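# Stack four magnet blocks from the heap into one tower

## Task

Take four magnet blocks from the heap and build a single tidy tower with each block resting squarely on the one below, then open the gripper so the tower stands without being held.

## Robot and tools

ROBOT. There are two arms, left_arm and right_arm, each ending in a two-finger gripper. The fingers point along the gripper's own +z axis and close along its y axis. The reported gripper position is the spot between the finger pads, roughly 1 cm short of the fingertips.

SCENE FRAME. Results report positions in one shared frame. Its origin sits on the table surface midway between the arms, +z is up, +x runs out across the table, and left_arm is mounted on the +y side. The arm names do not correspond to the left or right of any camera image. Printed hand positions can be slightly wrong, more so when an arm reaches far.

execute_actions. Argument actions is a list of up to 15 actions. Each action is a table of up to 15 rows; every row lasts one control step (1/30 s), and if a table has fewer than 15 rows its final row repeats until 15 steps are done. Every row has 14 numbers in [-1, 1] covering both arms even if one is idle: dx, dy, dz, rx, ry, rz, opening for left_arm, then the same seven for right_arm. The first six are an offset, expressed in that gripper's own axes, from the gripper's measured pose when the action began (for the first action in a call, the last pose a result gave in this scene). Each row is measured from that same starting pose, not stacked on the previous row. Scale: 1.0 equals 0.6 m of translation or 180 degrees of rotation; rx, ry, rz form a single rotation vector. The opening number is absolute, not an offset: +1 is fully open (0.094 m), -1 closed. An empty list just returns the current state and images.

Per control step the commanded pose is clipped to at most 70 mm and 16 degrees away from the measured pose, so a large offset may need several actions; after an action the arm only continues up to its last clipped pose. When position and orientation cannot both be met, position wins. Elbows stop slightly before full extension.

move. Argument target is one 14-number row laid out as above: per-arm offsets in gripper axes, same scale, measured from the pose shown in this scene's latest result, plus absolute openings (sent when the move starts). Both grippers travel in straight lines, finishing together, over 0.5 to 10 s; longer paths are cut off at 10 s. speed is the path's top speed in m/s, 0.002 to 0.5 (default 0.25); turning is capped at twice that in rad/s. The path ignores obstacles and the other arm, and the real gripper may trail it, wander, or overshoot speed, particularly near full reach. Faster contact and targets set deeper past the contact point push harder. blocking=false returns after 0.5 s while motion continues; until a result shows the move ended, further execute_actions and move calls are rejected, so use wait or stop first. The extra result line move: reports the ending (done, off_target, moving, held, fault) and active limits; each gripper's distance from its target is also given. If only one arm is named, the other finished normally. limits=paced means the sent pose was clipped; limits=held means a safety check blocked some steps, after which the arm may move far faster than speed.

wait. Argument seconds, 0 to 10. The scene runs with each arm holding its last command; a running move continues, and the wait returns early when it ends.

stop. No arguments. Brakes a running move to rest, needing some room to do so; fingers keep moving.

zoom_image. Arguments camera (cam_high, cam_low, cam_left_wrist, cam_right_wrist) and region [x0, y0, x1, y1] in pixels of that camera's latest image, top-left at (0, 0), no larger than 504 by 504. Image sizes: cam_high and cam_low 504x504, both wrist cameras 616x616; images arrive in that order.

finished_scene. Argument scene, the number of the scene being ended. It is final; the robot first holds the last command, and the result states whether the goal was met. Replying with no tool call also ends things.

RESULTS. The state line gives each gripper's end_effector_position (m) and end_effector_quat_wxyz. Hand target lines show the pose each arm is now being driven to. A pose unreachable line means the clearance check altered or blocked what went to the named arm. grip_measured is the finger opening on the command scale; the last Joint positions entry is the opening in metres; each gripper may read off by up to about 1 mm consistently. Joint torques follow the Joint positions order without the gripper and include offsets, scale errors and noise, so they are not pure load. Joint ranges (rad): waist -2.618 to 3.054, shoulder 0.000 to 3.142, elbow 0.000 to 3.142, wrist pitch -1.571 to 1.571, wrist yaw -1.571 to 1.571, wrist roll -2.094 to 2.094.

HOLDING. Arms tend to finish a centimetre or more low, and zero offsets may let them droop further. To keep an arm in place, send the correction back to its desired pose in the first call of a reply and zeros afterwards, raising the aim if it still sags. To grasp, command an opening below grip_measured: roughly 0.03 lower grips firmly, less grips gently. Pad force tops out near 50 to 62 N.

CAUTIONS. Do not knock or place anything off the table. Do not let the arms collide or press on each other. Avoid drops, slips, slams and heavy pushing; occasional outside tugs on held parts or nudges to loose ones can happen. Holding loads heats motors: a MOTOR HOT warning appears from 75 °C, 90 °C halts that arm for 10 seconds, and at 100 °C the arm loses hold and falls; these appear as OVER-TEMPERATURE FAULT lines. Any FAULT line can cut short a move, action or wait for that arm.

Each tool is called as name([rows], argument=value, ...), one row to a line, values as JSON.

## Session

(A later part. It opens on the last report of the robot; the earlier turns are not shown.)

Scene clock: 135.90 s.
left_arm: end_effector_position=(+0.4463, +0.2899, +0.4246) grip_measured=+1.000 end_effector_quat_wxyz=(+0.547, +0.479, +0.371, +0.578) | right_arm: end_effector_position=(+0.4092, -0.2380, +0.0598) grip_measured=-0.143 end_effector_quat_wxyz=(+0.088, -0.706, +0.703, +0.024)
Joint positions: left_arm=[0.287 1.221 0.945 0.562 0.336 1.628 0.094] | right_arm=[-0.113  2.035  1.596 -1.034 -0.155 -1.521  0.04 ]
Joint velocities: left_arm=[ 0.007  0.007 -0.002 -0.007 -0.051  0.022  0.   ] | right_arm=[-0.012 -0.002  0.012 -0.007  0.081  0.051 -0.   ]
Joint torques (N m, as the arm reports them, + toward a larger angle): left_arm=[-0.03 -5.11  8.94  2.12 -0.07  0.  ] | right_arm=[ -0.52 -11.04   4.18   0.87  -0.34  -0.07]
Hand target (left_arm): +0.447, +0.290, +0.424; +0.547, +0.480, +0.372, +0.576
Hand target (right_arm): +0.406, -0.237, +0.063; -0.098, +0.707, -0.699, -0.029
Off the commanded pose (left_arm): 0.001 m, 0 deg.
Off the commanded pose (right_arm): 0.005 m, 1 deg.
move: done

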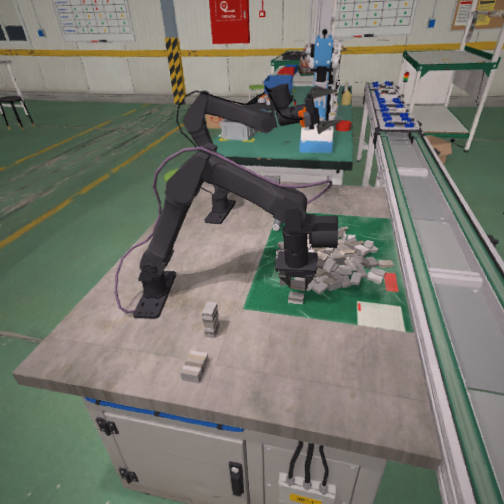

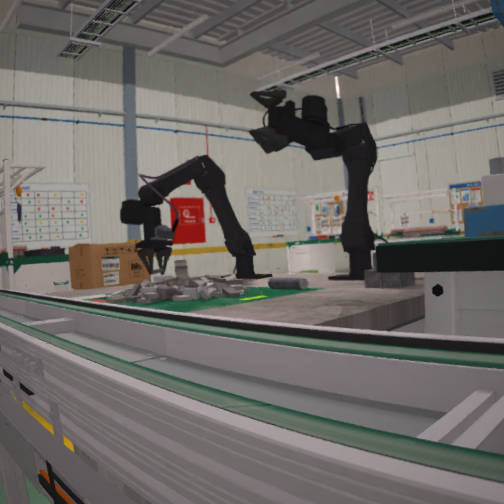

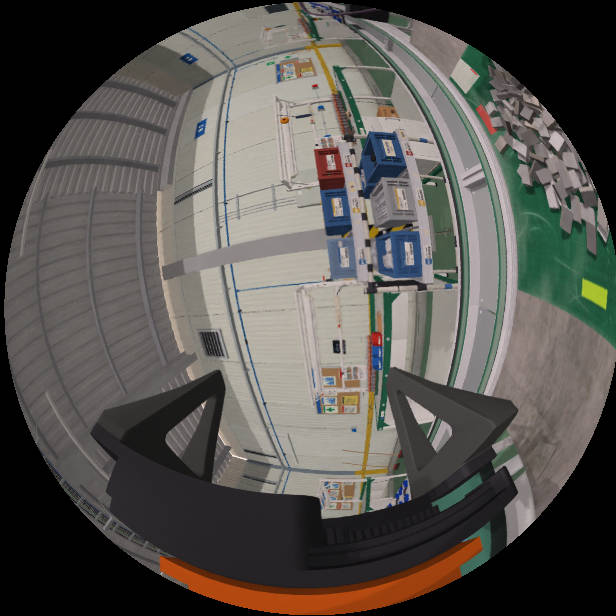

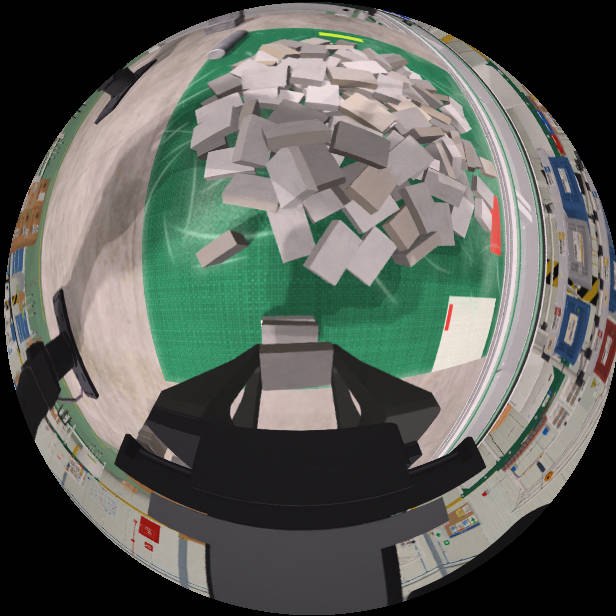

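move(target=[0,0,0,0,0,0,1,0.007,0.010,0.034,0,0,0,-0.165], speed=0.03)

zoom_image(camera="cam_right_wrist", region=[240, 300, 350, 400])

zoom_image(camera="cam_high", region=[265, 255, 335, 310])

Scene clock: 141.93 s.
left_arm: end_effector_position=(+0.4460, +0.2898, +0.4255) grip_measured=+1.000 end_effector_quat_wxyz=(+0.548, +0.478, +0.370, +0.579) | right_arm: end_effector_position=(+0.4090, -0.2379, +0.0453) grip_measured=-0.143 end_effector_quat_wxyz=(+0.094, -0.707, +0.701, +0.020)
Joint positions: left_arm=[0.287 1.221 0.945 0.566 0.336 1.628 0.094] | right_arm=[-0.113  2.035  1.536 -0.96  -0.157 -1.524  0.04 ]
Joint velocities: left_arm=[-0.012 -0.012  0.002 -0.11  -0.051  0.007  0.   ] | right_arm=[ 0.012 -0.007 -0.007  0.051  0.007 -0.051 -0.   ]
Joint torques (N m, as the arm reports them, + toward a larger angle): left_arm=[-0.02 -5.1   8.94  2.12 -0.07  0.  ] | right_arm=[-0.19 -9.15  4.29  0.87 -0.1   0.02]
Hand target (left_arm): +0.446, +0.290, +0.425; +0.547, +0.479, +0.371, +0.578
Hand target (right_arm): +0.405, -0.239, +0.039; -0.088, +0.706, -0.703, -0.025
Off the commanded pose (left_arm): 0.001 m, 0 deg.
Off the commanded pose (right_arm): 0.008 m, 1 deg.
move: done

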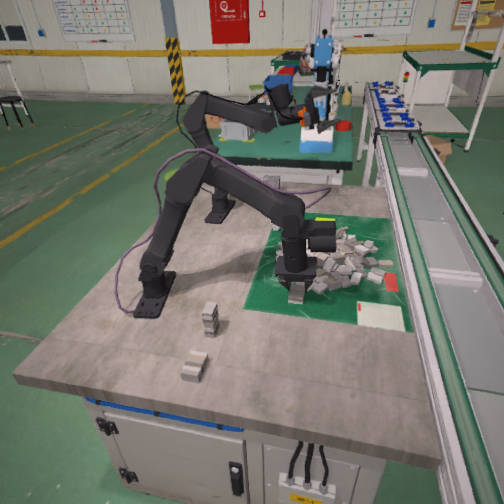

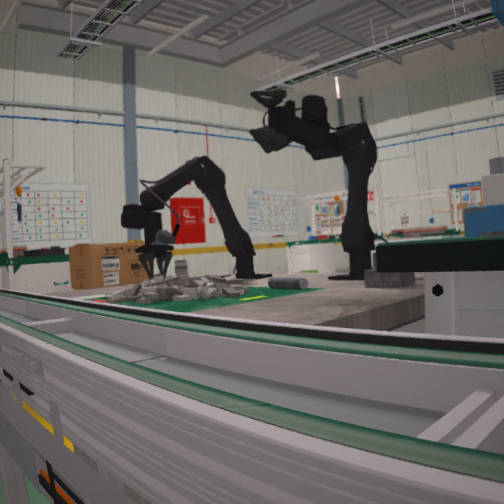

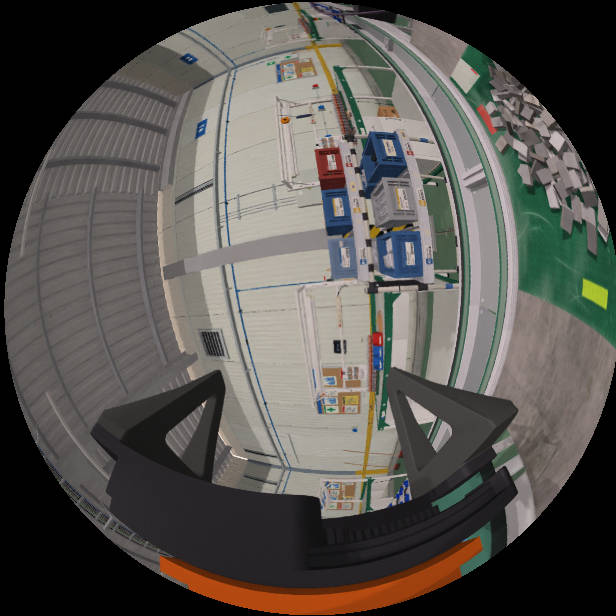

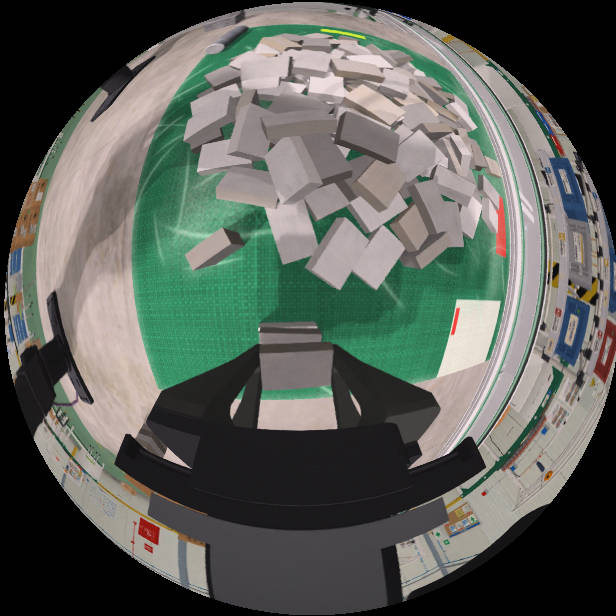

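Region (240, 300, 350, 400) of cam_right_wrist's 616x616 image, scaled by 4.582, with more detail than that image has; it fills the top 458 rows of this view, and the rest is white.

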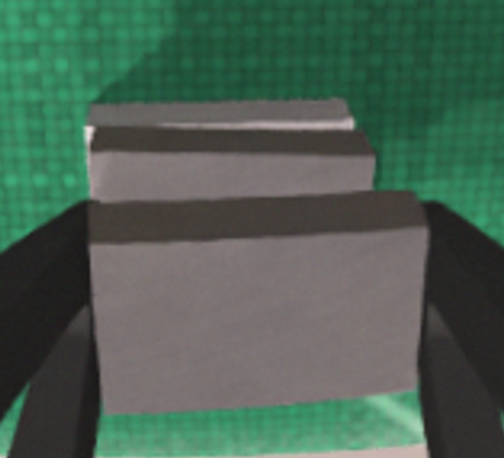

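Region (265, 255, 335, 310) of cam_high's 504x504 image, scaled by 7.200, with more detail than that image has; it fills the top 396 rows of this view, and the rest is white.

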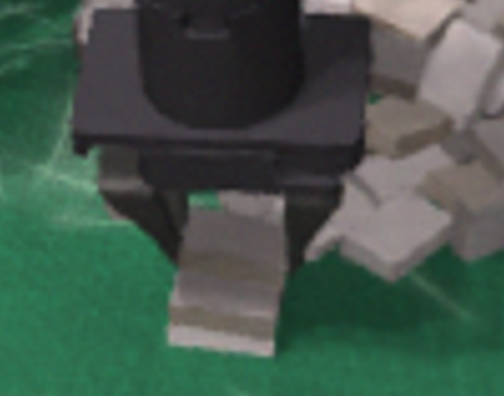

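move(target=[0,0,0,0,0,0,1,0.003,0.007,0.017,-0.0085,0,0,-0.165], speed=0.02)

zoom_image(camera="cam_right_wrist", region=[240, 300, 350, 400])

zoom_image(camera="cam_high", region=[265, 255, 335, 310])

Scene clock: 145.50 s.
left_arm: end_effector_position=(+0.4458, +0.2897, +0.4263) grip_measured=+1.000 end_effector_quat_wxyz=(+0.548, +0.478, +0.368, +0.580) | right_arm: end_effector_position=(+0.4090, -0.2379, +0.0402) grip_measured=-0.143 end_effector_quat_wxyz=(+0.090, -0.706, +0.702, +0.023)
Joint positions: left_arm=[0.287 1.221 0.945 0.569 0.336 1.628 0.094] | right_arm=[-0.113  2.048  1.536 -0.955 -0.157 -1.524  0.04 ]
Joint velocities: left_arm=[ 0.012  0.002 -0.007 -0.007 -0.007 -0.022  0.   ] | right_arm=[-0.007 -0.007 -0.017 -0.022  0.007 -0.022  0.001]
Joint torques (N m, as the arm reports them, + toward a larger angle): left_arm=[-0.02 -5.09  8.93  2.12 -0.06  0.  ] | right_arm=[-0.09 -8.79  5.07  0.8  -0.14 -0.01]
Hand target (left_arm): +0.446, +0.290, +0.425; +0.548, +0.478, +0.370, +0.578
Hand target (right_arm): +0.406, -0.238, +0.035; -0.084, +0.708, -0.701, -0.030
Off the commanded pose (left_arm): 0.001 m, 0 deg.
Off the commanded pose (right_arm): 0.006 m, 1 deg.
move: done

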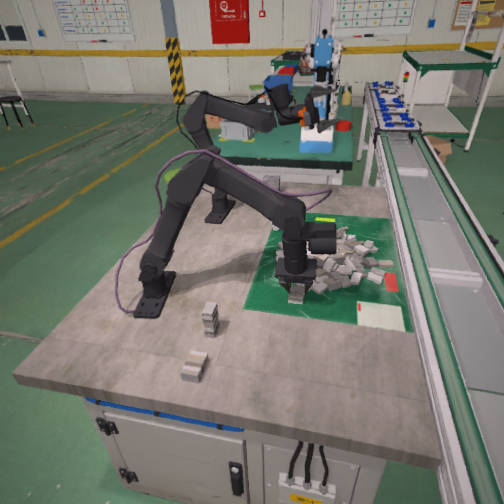

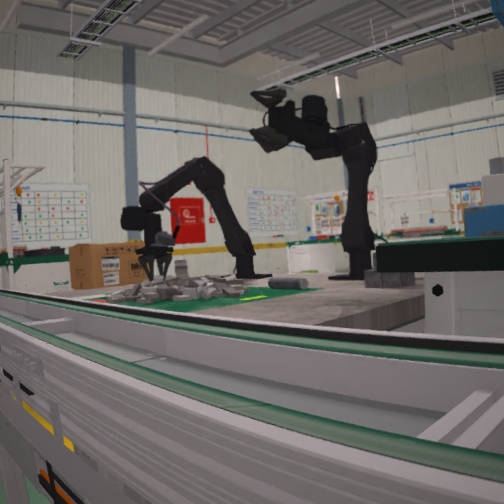

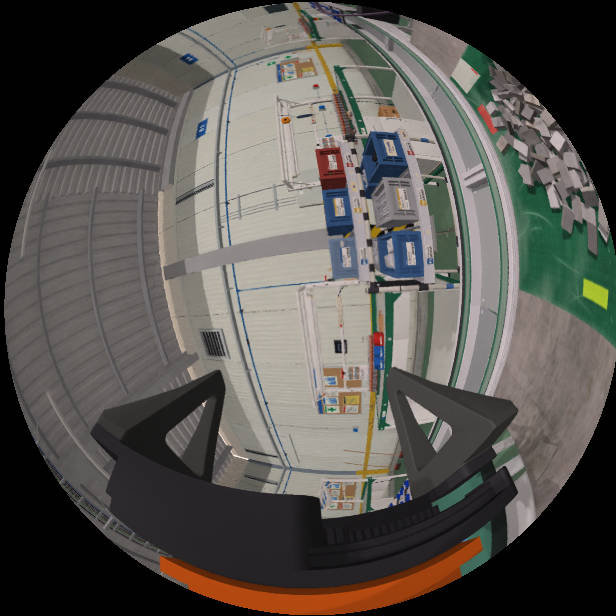

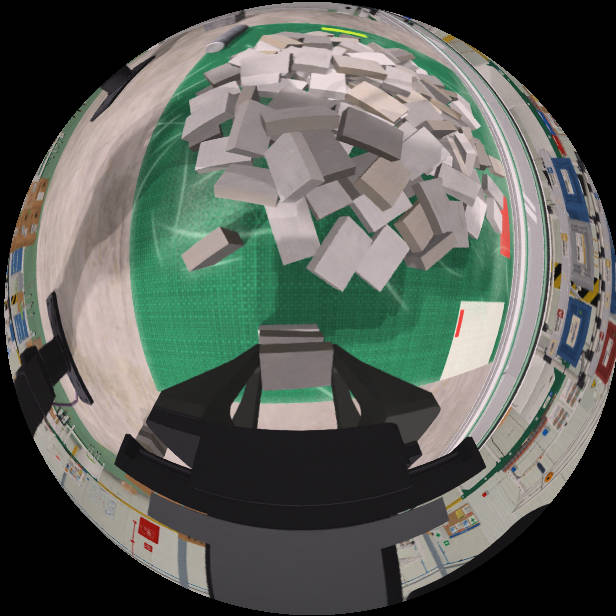

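Region (240, 300, 350, 400) of cam_right_wrist's 616x616 image, scaled by 4.582, with more detail than that image has; it fills the top 458 rows of this view, and the rest is white.

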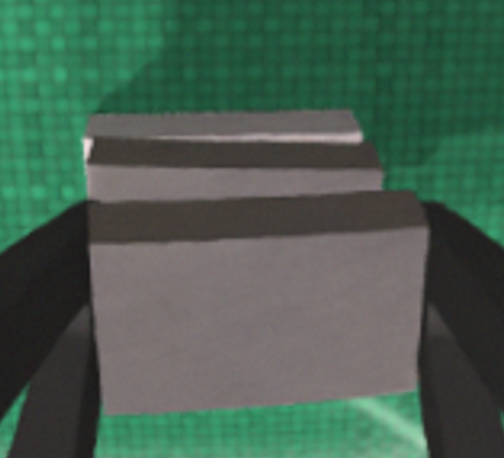

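Region (265, 255, 335, 310) of cam_high's 504x504 image, scaled by 7.200, with more detail than that image has; it fills the top 396 rows of this view, and the rest is white.

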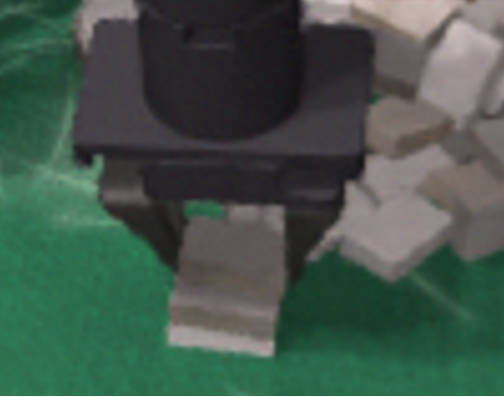

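move(target=[0,0,0,0,0,0,1,0,0.007,0,-0.0064,0,0.012,-0.165], speed=0.02)

zoom_image(camera="cam_right_wrist", region=[240, 300, 350, 400])

Scene clock: 148.20 s.
left_arm: end_effector_position=(+0.4455, +0.2897, +0.4272) grip_measured=+1.000 end_effector_quat_wxyz=(+0.548, +0.477, +0.367, +0.581) | right_arm: end_effector_position=(+0.4083, -0.2379, +0.0401) grip_measured=-0.143 end_effector_quat_wxyz=(+0.089, -0.698, +0.710, +0.025)
Joint positions: left_arm=[0.287 1.221 0.945 0.573 0.336 1.628 0.094] | right_arm=[-0.113  2.048  1.536 -0.958 -0.157 -1.5    0.04 ]
Joint velocities: left_arm=[ 0.007 -0.007 -0.002 -0.007 -0.051 -0.051  0.   ] | right_arm=[ 0.002 -0.007  0.002 -0.022 -0.051  0.022 -0.001]
Joint torques (N m, as the arm reports them, + toward a larger angle): left_arm=[-0.02 -5.1   8.93  2.12 -0.06  0.  ] | right_arm=[-0.02 -9.25  5.96  0.62 -0.14  0.1 ]
Hand target (left_arm): +0.446, +0.290, +0.426; +0.548, +0.478, +0.368, +0.580
Hand target (right_arm): +0.405, -0.238, +0.040; -0.083, +0.694, -0.714, -0.032
Off the commanded pose (left_arm): 0.001 m, 0 deg.
Off the commanded pose (right_arm): 0.004 m, 1 deg.
move: done

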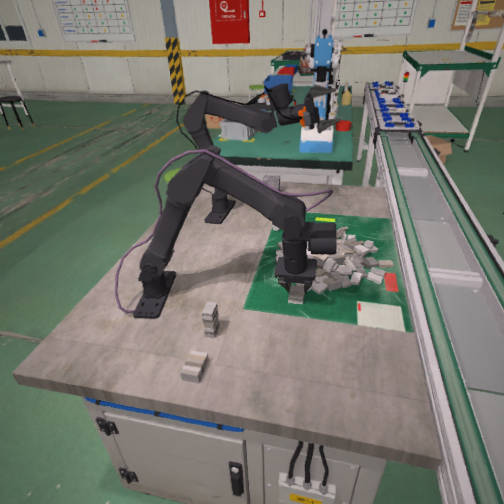

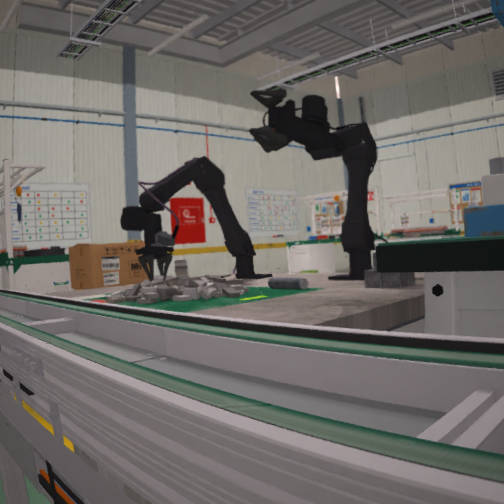

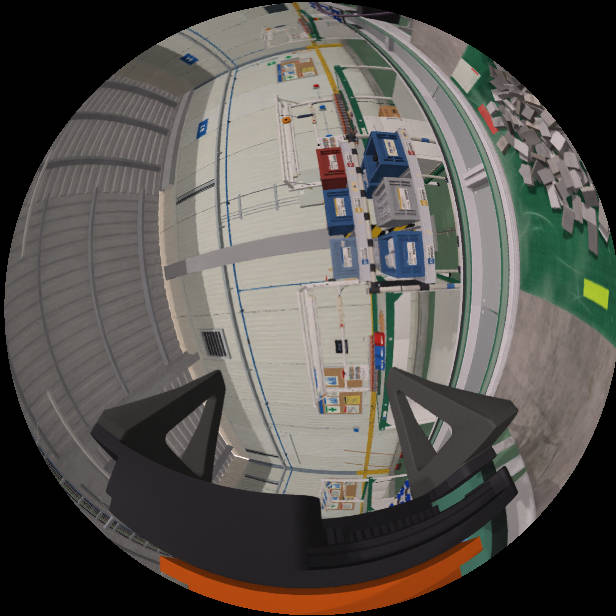

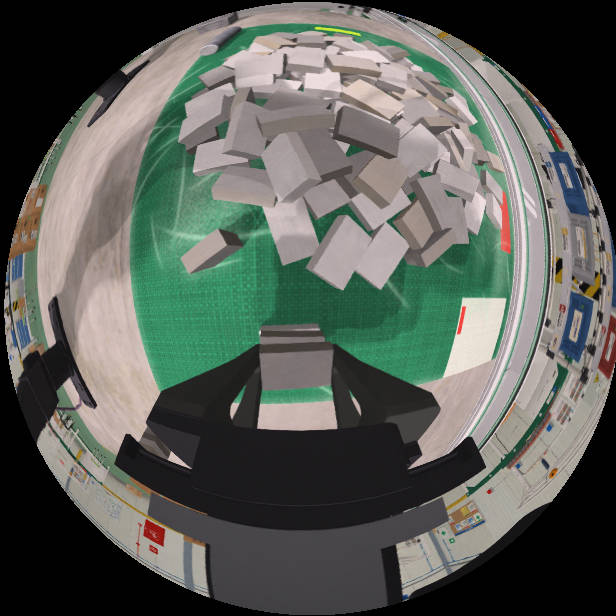

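Region (240, 300, 350, 400) of cam_right_wrist's 616x616 image, scaled by 4.582, with more detail than that image has; it fills the top 458 rows of this view, and the rest is white.

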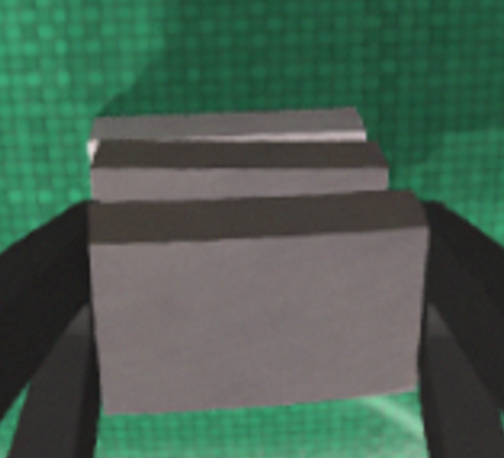

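Pitch lag ≈0.015; command more pitch plus the shoulder descent.

move(target=[0,0,0,0,0,0,1,0.003,0.0135,0.017,-0.016,0,0,-0.165], speed=0.02)

zoom_image(camera="cam_right_wrist", region=[240, 300, 350, 400])

zoom_image(camera="cam_high", region=[265, 255, 335, 310])

Scene clock: 150.63 s.
left_arm: end_effector_position=(+0.4453, +0.2896, +0.4280) grip_measured=+1.000 end_effector_quat_wxyz=(+0.549, +0.476, +0.366, +0.582) | right_arm: end_effector_position=(+0.4066, -0.2380, +0.0343) grip_measured=-0.143 end_effector_quat_wxyz=(+0.083, -0.698, +0.711, +0.031)
Joint positions: left_arm=[0.287 1.221 0.945 0.577 0.336 1.628 0.094] | right_arm=[-0.113  2.063  1.536 -0.96  -0.157 -1.5    0.04 ]
Joint velocities: left_arm=[-0.002 -0.007  0.007 -0.007  0.007 -0.037  0.   ] | right_arm=[-0.007 -0.012  0.007 -0.037 -0.022  0.007  0.   ]
Joint torques (N m, as the arm reports them, + toward a larger angle): left_arm=[-0.02 -5.09  8.92  2.12 -0.07  0.  ] | right_arm=[-0.02 -8.48  5.83  0.52 -0.16 -0.06]
Hand target (left_arm): +0.446, +0.290, +0.427; +0.549, +0.477, +0.367, +0.581
Hand target (right_arm): +0.401, -0.238, +0.029; -0.072, +0.700, -0.709, -0.043
Off the commanded pose (left_arm): 0.001 m, 0 deg.
Off the commanded pose (right_arm): 0.007 m, 2 deg.
move: done

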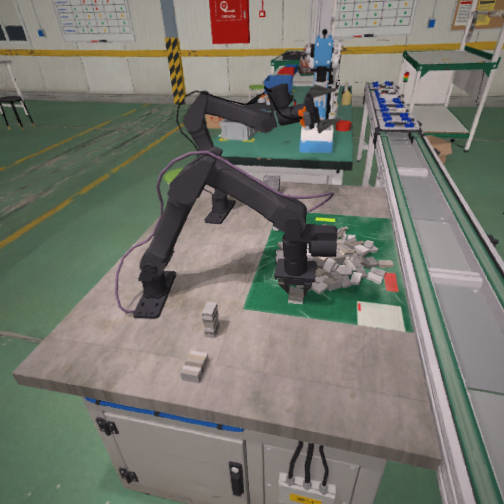

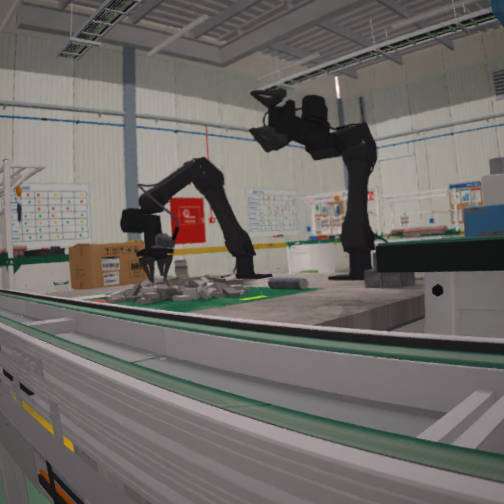

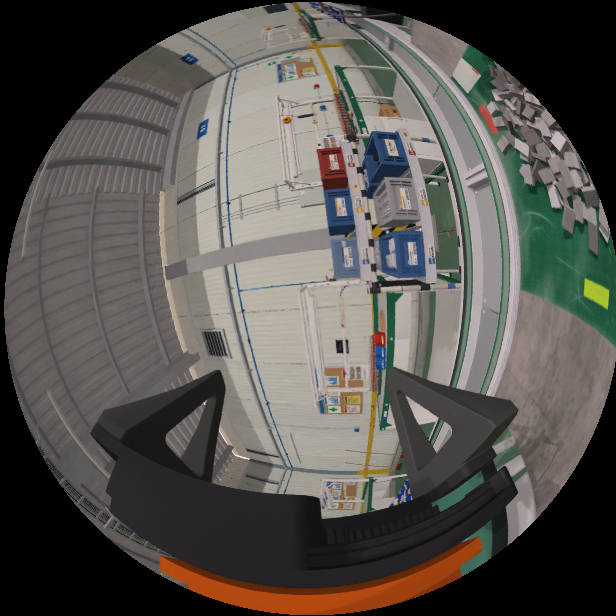

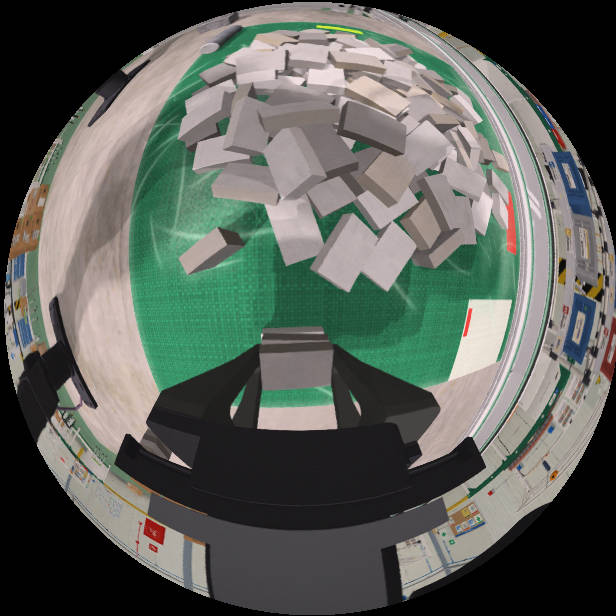

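Region (240, 300, 350, 400) of cam_right_wrist's 616x616 image, scaled by 4.582, with more detail than that image has; it fills the top 458 rows of this view, and the rest is white.

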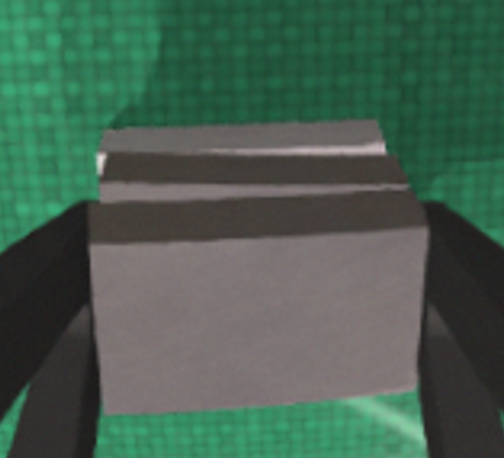

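Region (265, 255, 335, 310) of cam_high's 504x504 image, scaled by 7.200, with more detail than that image has; it fills the top 396 rows of this view, and the rest is white.

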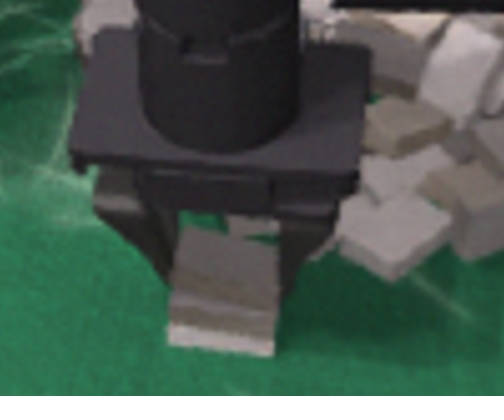

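move(target=[0,0,0,0,0,0,1,0.002,0.004,0.014,-0.007,0,0,-0.165], speed=0.015)

zoom_image(camera="cam_right_wrist", region=[240, 300, 350, 400])

zoom_image(camera="cam_high", region=[265, 255, 335, 310])

Scene clock: 152.87 s.
left_arm: end_effector_position=(+0.4450, +0.2895, +0.4288) grip_measured=+1.000 end_effector_quat_wxyz=(+0.549, +0.475, +0.365, +0.583) | right_arm: end_effector_position=(+0.4066, -0.2380, +0.0343) grip_measured=-0.143 end_effector_quat_wxyz=(+0.083, -0.698, +0.711, +0.031)
Joint positions: left_arm=[0.287 1.221 0.945 0.58  0.336 1.628 0.094] | right_arm=[-0.113  2.063  1.536 -0.96  -0.157 -1.5    0.04 ]
Joint velocities: left_arm=[ 0.007 -0.007  0.002 -0.081 -0.007  0.051  0.   ] | right_arm=[-0.022 -0.002 -0.007  0.007 -0.022 -0.007 -0.   ]
Joint torques (N m, as the arm reports them, + toward a larger angle): left_arm=[-0.02 -5.09  8.93  2.11 -0.07  0.  ] | right_arm=[ 0.04 -7.99  5.6   0.75 -0.16 -0.02]
Hand target (left_arm): +0.445, +0.290, +0.428; +0.549, +0.476, +0.366, +0.582
Hand target (right_arm): +0.405, -0.238, +0.026; -0.075, +0.699, -0.711, -0.039
Off the commanded pose (left_arm): 0.001 m, 0 deg.
Off the commanded pose (right_arm): 0.009 m, 1 deg.
move: done

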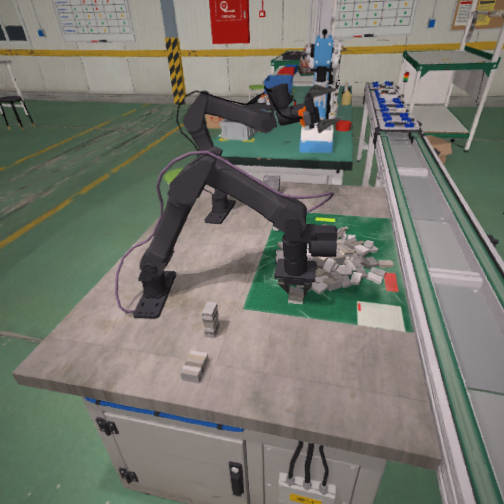

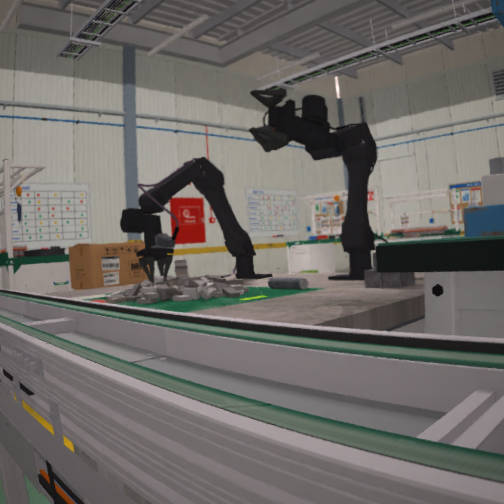

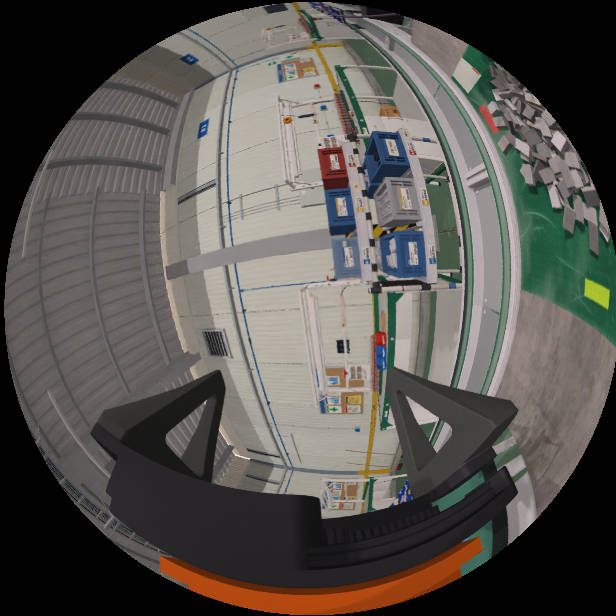

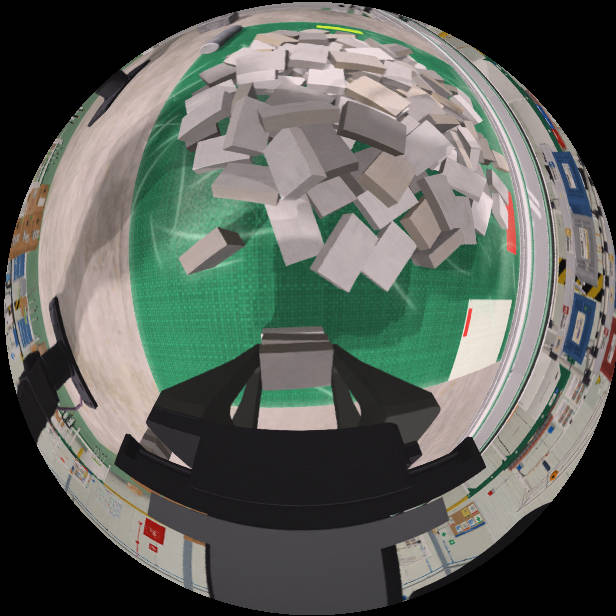

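Region (240, 300, 350, 400) of cam_right_wrist's 616x616 image, scaled by 4.582, with more detail than that image has; it fills the top 458 rows of this view, and the rest is white.

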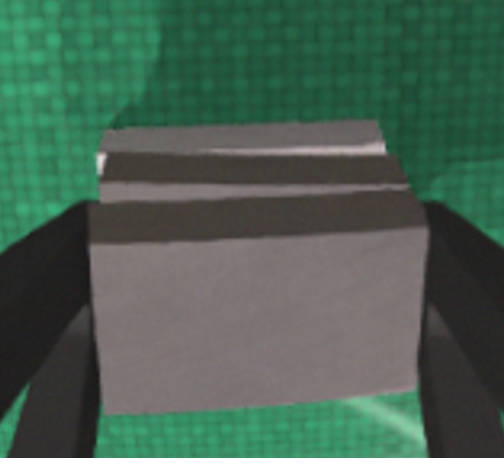

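Region (265, 255, 335, 310) of cam_high's 504x504 image, scaled by 7.200, with more detail than that image has; it fills the top 396 rows of this view, and the rest is white.

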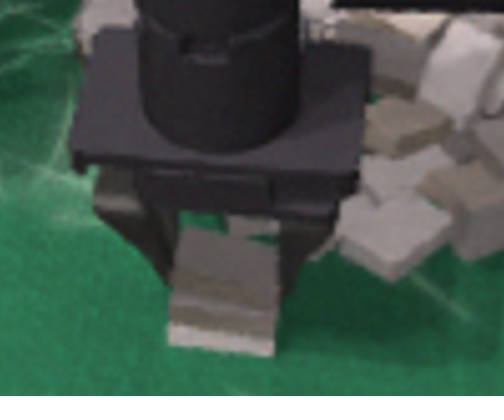

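move(target=[0,0,0,0,0,0,1,0,0,0,0,0,0,0.05])

zoom_image(camera="cam_right_wrist", region=[240, 300, 350, 400])

Scene clock: 154.47 s.
left_arm: end_effector_position=(+0.4448, +0.2895, +0.4297) grip_measured=+1.000 end_effector_quat_wxyz=(+0.550, +0.474, +0.363, +0.584) | right_arm: end_effector_position=(+0.4066, -0.2380, +0.0343) grip_measured=+0.048 end_effector_quat_wxyz=(+0.083, -0.698, +0.711, +0.031)
Joint positions: left_arm=[0.287 1.221 0.945 0.584 0.336 1.628 0.094] | right_arm=[-0.113  2.063  1.536 -0.96  -0.157 -1.5    0.049]
Joint velocities: left_arm=[-0.002 -0.007 -0.007  0.007 -0.037 -0.022  0.   ] | right_arm=[-0.007 -0.007 -0.012 -0.007 -0.051 -0.037 -0.   ]
Joint torques (N m, as the arm reports them, + toward a larger angle): left_arm=[-0.01 -5.09  8.91  2.11 -0.07  0.  ] | right_arm=[-0.04 -9.59  5.6   0.76 -0.16  0.  ]
Hand target (left_arm): +0.445, +0.290, +0.429; +0.549, +0.475, +0.365, +0.583
Hand target (right_arm): +0.407, -0.238, +0.034; -0.083, +0.698, -0.711, -0.031
Off the commanded pose (left_arm): 0.001 m, 0 deg.
Off the commanded pose (right_arm): 0.000 m, 0 deg.
move: done

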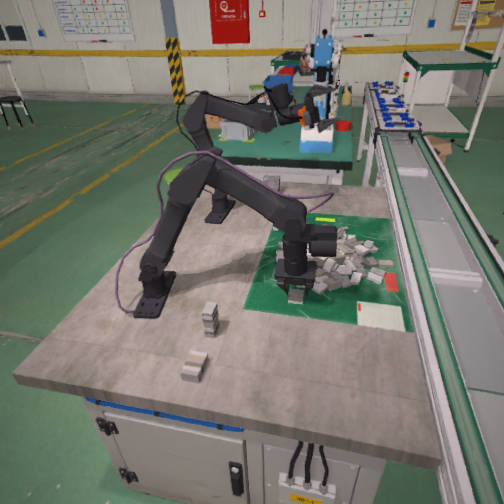

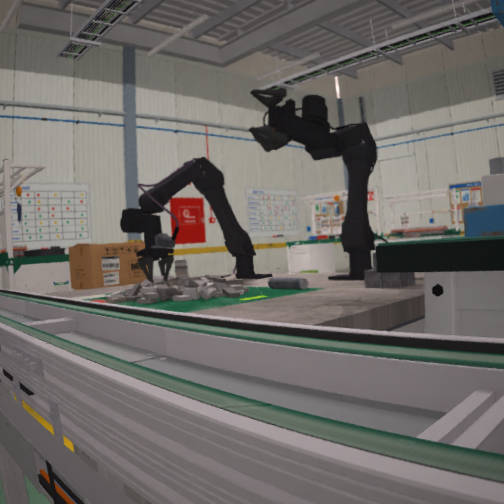

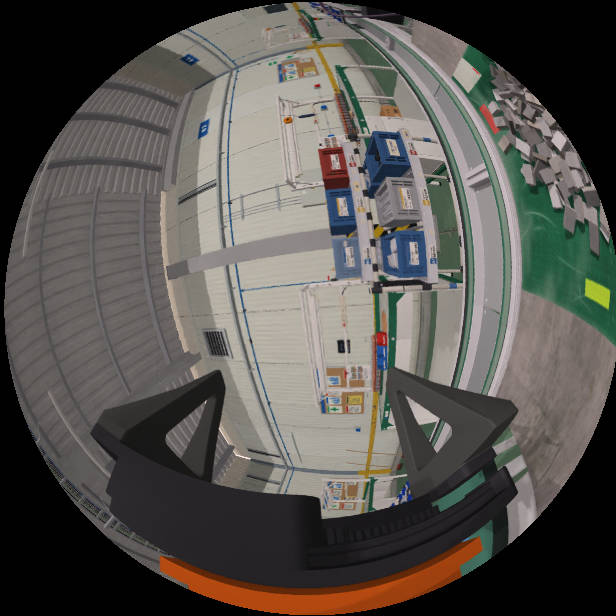

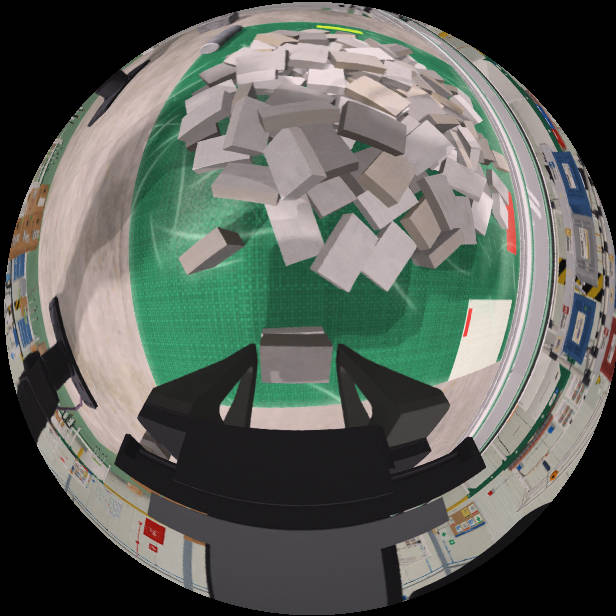

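Region (240, 300, 350, 400) of cam_right_wrist's 616x616 image, scaled by 4.582, with more detail than that image has; it fills the top 458 rows of this view, and the rest is white.

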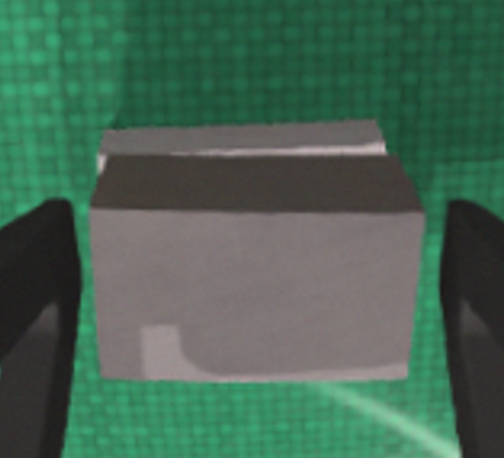

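move(target=[0,0,0,0,0,0,1,-0.03,0,-0.09,-0.02,0.05,0,0.05], speed=0.15)

zoom_image(camera="cam_right_wrist", region=[220, 150, 440, 350])

Scene clock: 157.60 s.
left_arm: end_effector_position=(+0.4445, +0.2894, +0.4305) grip_measured=+1.000 end_effector_quat_wxyz=(+0.550, +0.474, +0.362, +0.585) | right_arm: end_effector_position=(+0.4010, -0.2304, +0.0880) grip_measured=+0.048 end_effector_quat_wxyz=(+0.009, -0.702, +0.712, -0.000)
Joint positions: left_arm=[0.287 1.221 0.945 0.588 0.336 1.628 0.094] | right_arm=[-0.03   2.077  1.784 -1.264 -0.011 -1.426  0.049]
Joint velocities: left_arm=[ 0.007  0.012 -0.002 -0.051 -0.037  0.007  0.   ] | right_arm=[-0.012 -0.017 -0.027 -0.007  0.037  0.051 -0.   ]
Joint torques (N m, as the arm reports them, + toward a larger angle): left_arm=[-0.02 -5.07  8.92  2.11 -0.07  0.  ] | right_arm=[ 0.51 -8.81  7.63  0.43  0.04  0.11]
Hand target (left_arm): +0.445, +0.289, +0.430; +0.550, +0.474, +0.363, +0.584
Hand target (right_arm): +0.403, -0.229, +0.091; -0.006, +0.700, -0.714, +0.002
Off the commanded pose (left_arm): 0.001 m, 0 deg.
Off the commanded pose (right_arm): 0.003 m, 1 deg.
move: done

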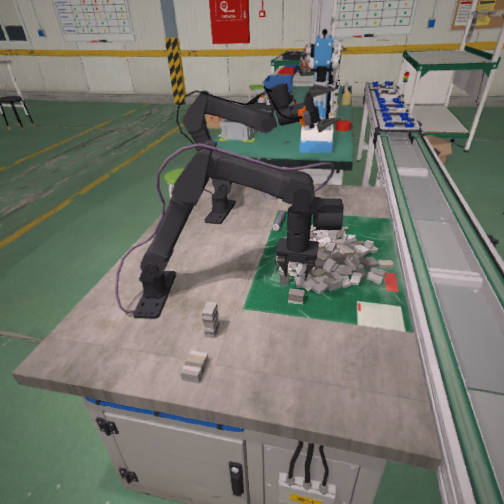

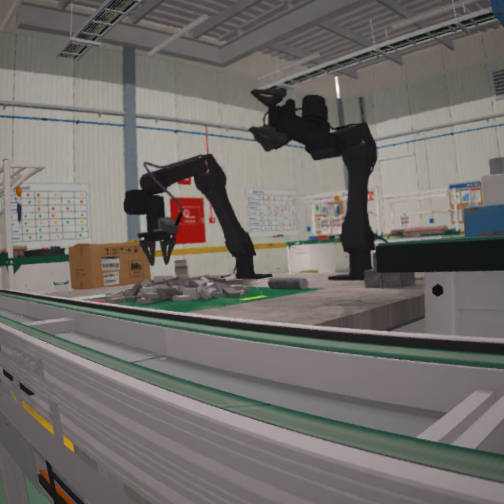

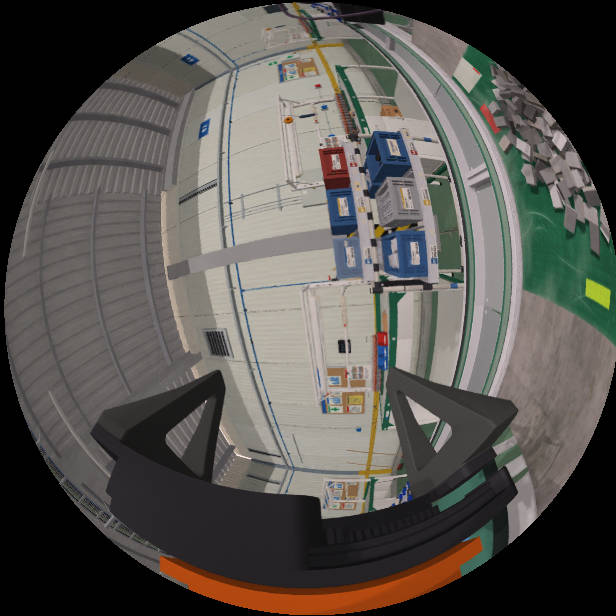

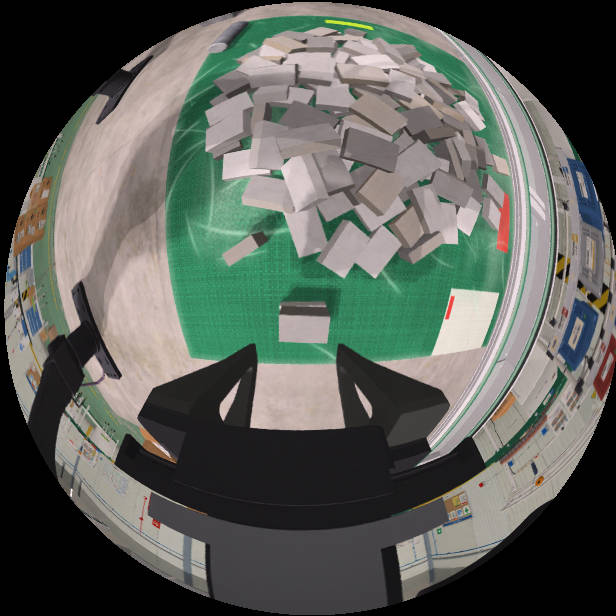

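Region (220, 150, 440, 350) of cam_right_wrist's 616x616 image, scaled by 2.291, with more detail than that image has; it fills the top 458 rows of this view, and the rest is white.

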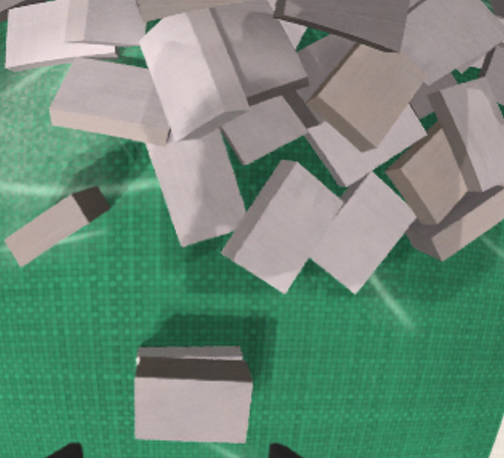

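move(target=[0,0,0,0,0,0,1,-0.066,-0.054,0.07,-0.004,0.004,0.192,-0.3], speed=0.2)

zoom_image(camera="cam_right_wrist", region=[220, 250, 380, 410])

Scene clock: 164.10 s.
left_arm: end_effector_position=(+0.4443, +0.2894, +0.4313) grip_measured=+1.000 end_effector_quat_wxyz=(+0.551, +0.473, +0.361, +0.585) | right_arm: end_effector_position=(+0.4267, -0.1950, +0.0452) grip_measured=-0.298 end_effector_quat_wxyz=(-0.008, -0.460, +0.888, +0.007)
Joint positions: left_arm=[0.287 1.221 0.945 0.591 0.336 1.628 0.094] | right_arm=[ 0.044  2.266  1.915 -1.239 -0.01  -0.753  0.033]
Joint velocities: left_arm=[ 0.002 -0.002 -0.002 -0.007 -0.066  0.007  0.   ] | right_arm=[-0.002 -0.002 -0.002  0.007 -0.007 -0.037 -0.   ]
Joint torques (N m, as the arm reports them, + toward a larger angle): left_arm=[-0.02 -5.07  8.92  2.1  -0.07  0.  ] | right_arm=[ 0.77 -9.91  7.68  0.54 -0.01  0.09]
Hand target (left_arm): +0.445, +0.289, +0.430; +0.550, +0.474, +0.362, +0.585
Hand target (right_arm): +0.434, -0.190, +0.047; +0.000, -0.459, +0.889, +0.003
Off the commanded pose (left_arm): 0.001 m, 0 deg.
Off the commanded pose (right_arm): 0.009 m, 1 deg.
move: done

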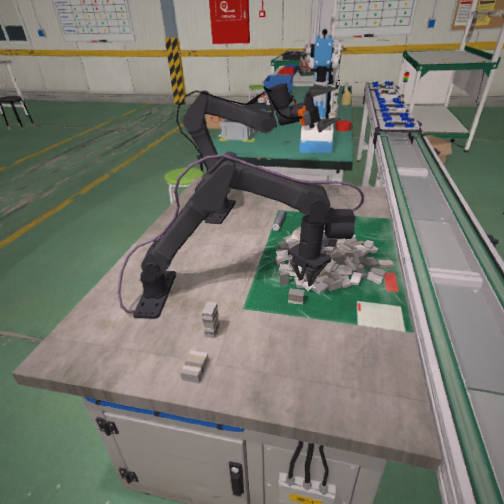

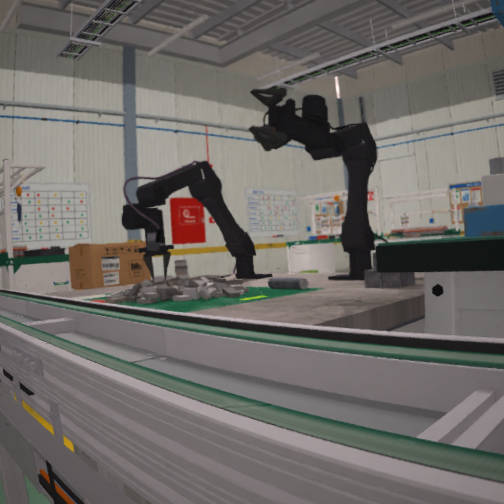

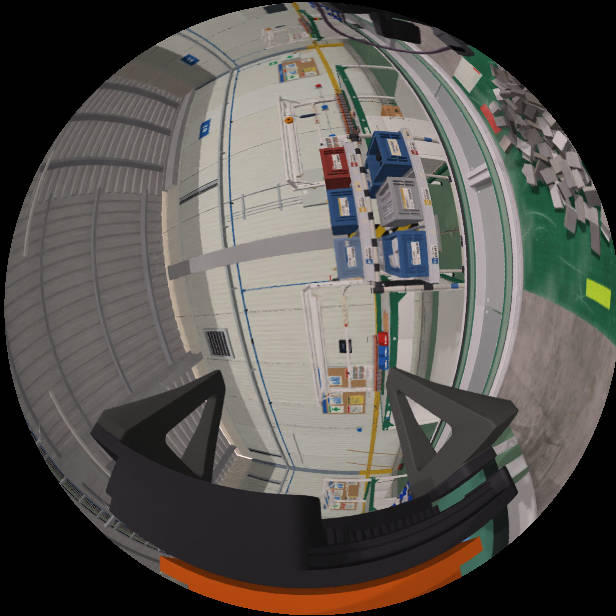

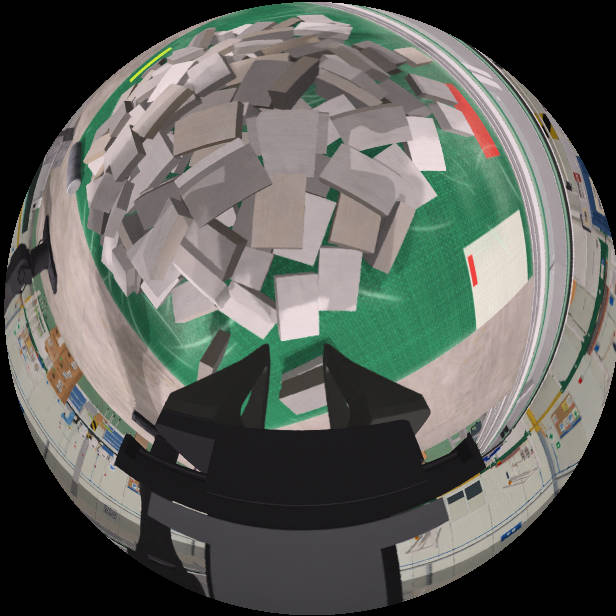

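Region (220, 250, 380, 410) of cam_right_wrist's 616x616 image, scaled by 3.150, with more detail than that image has.

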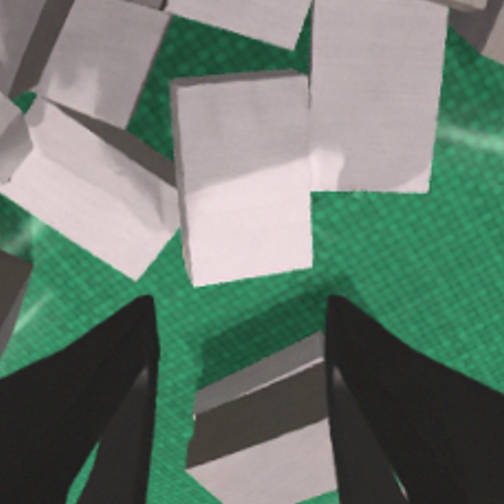

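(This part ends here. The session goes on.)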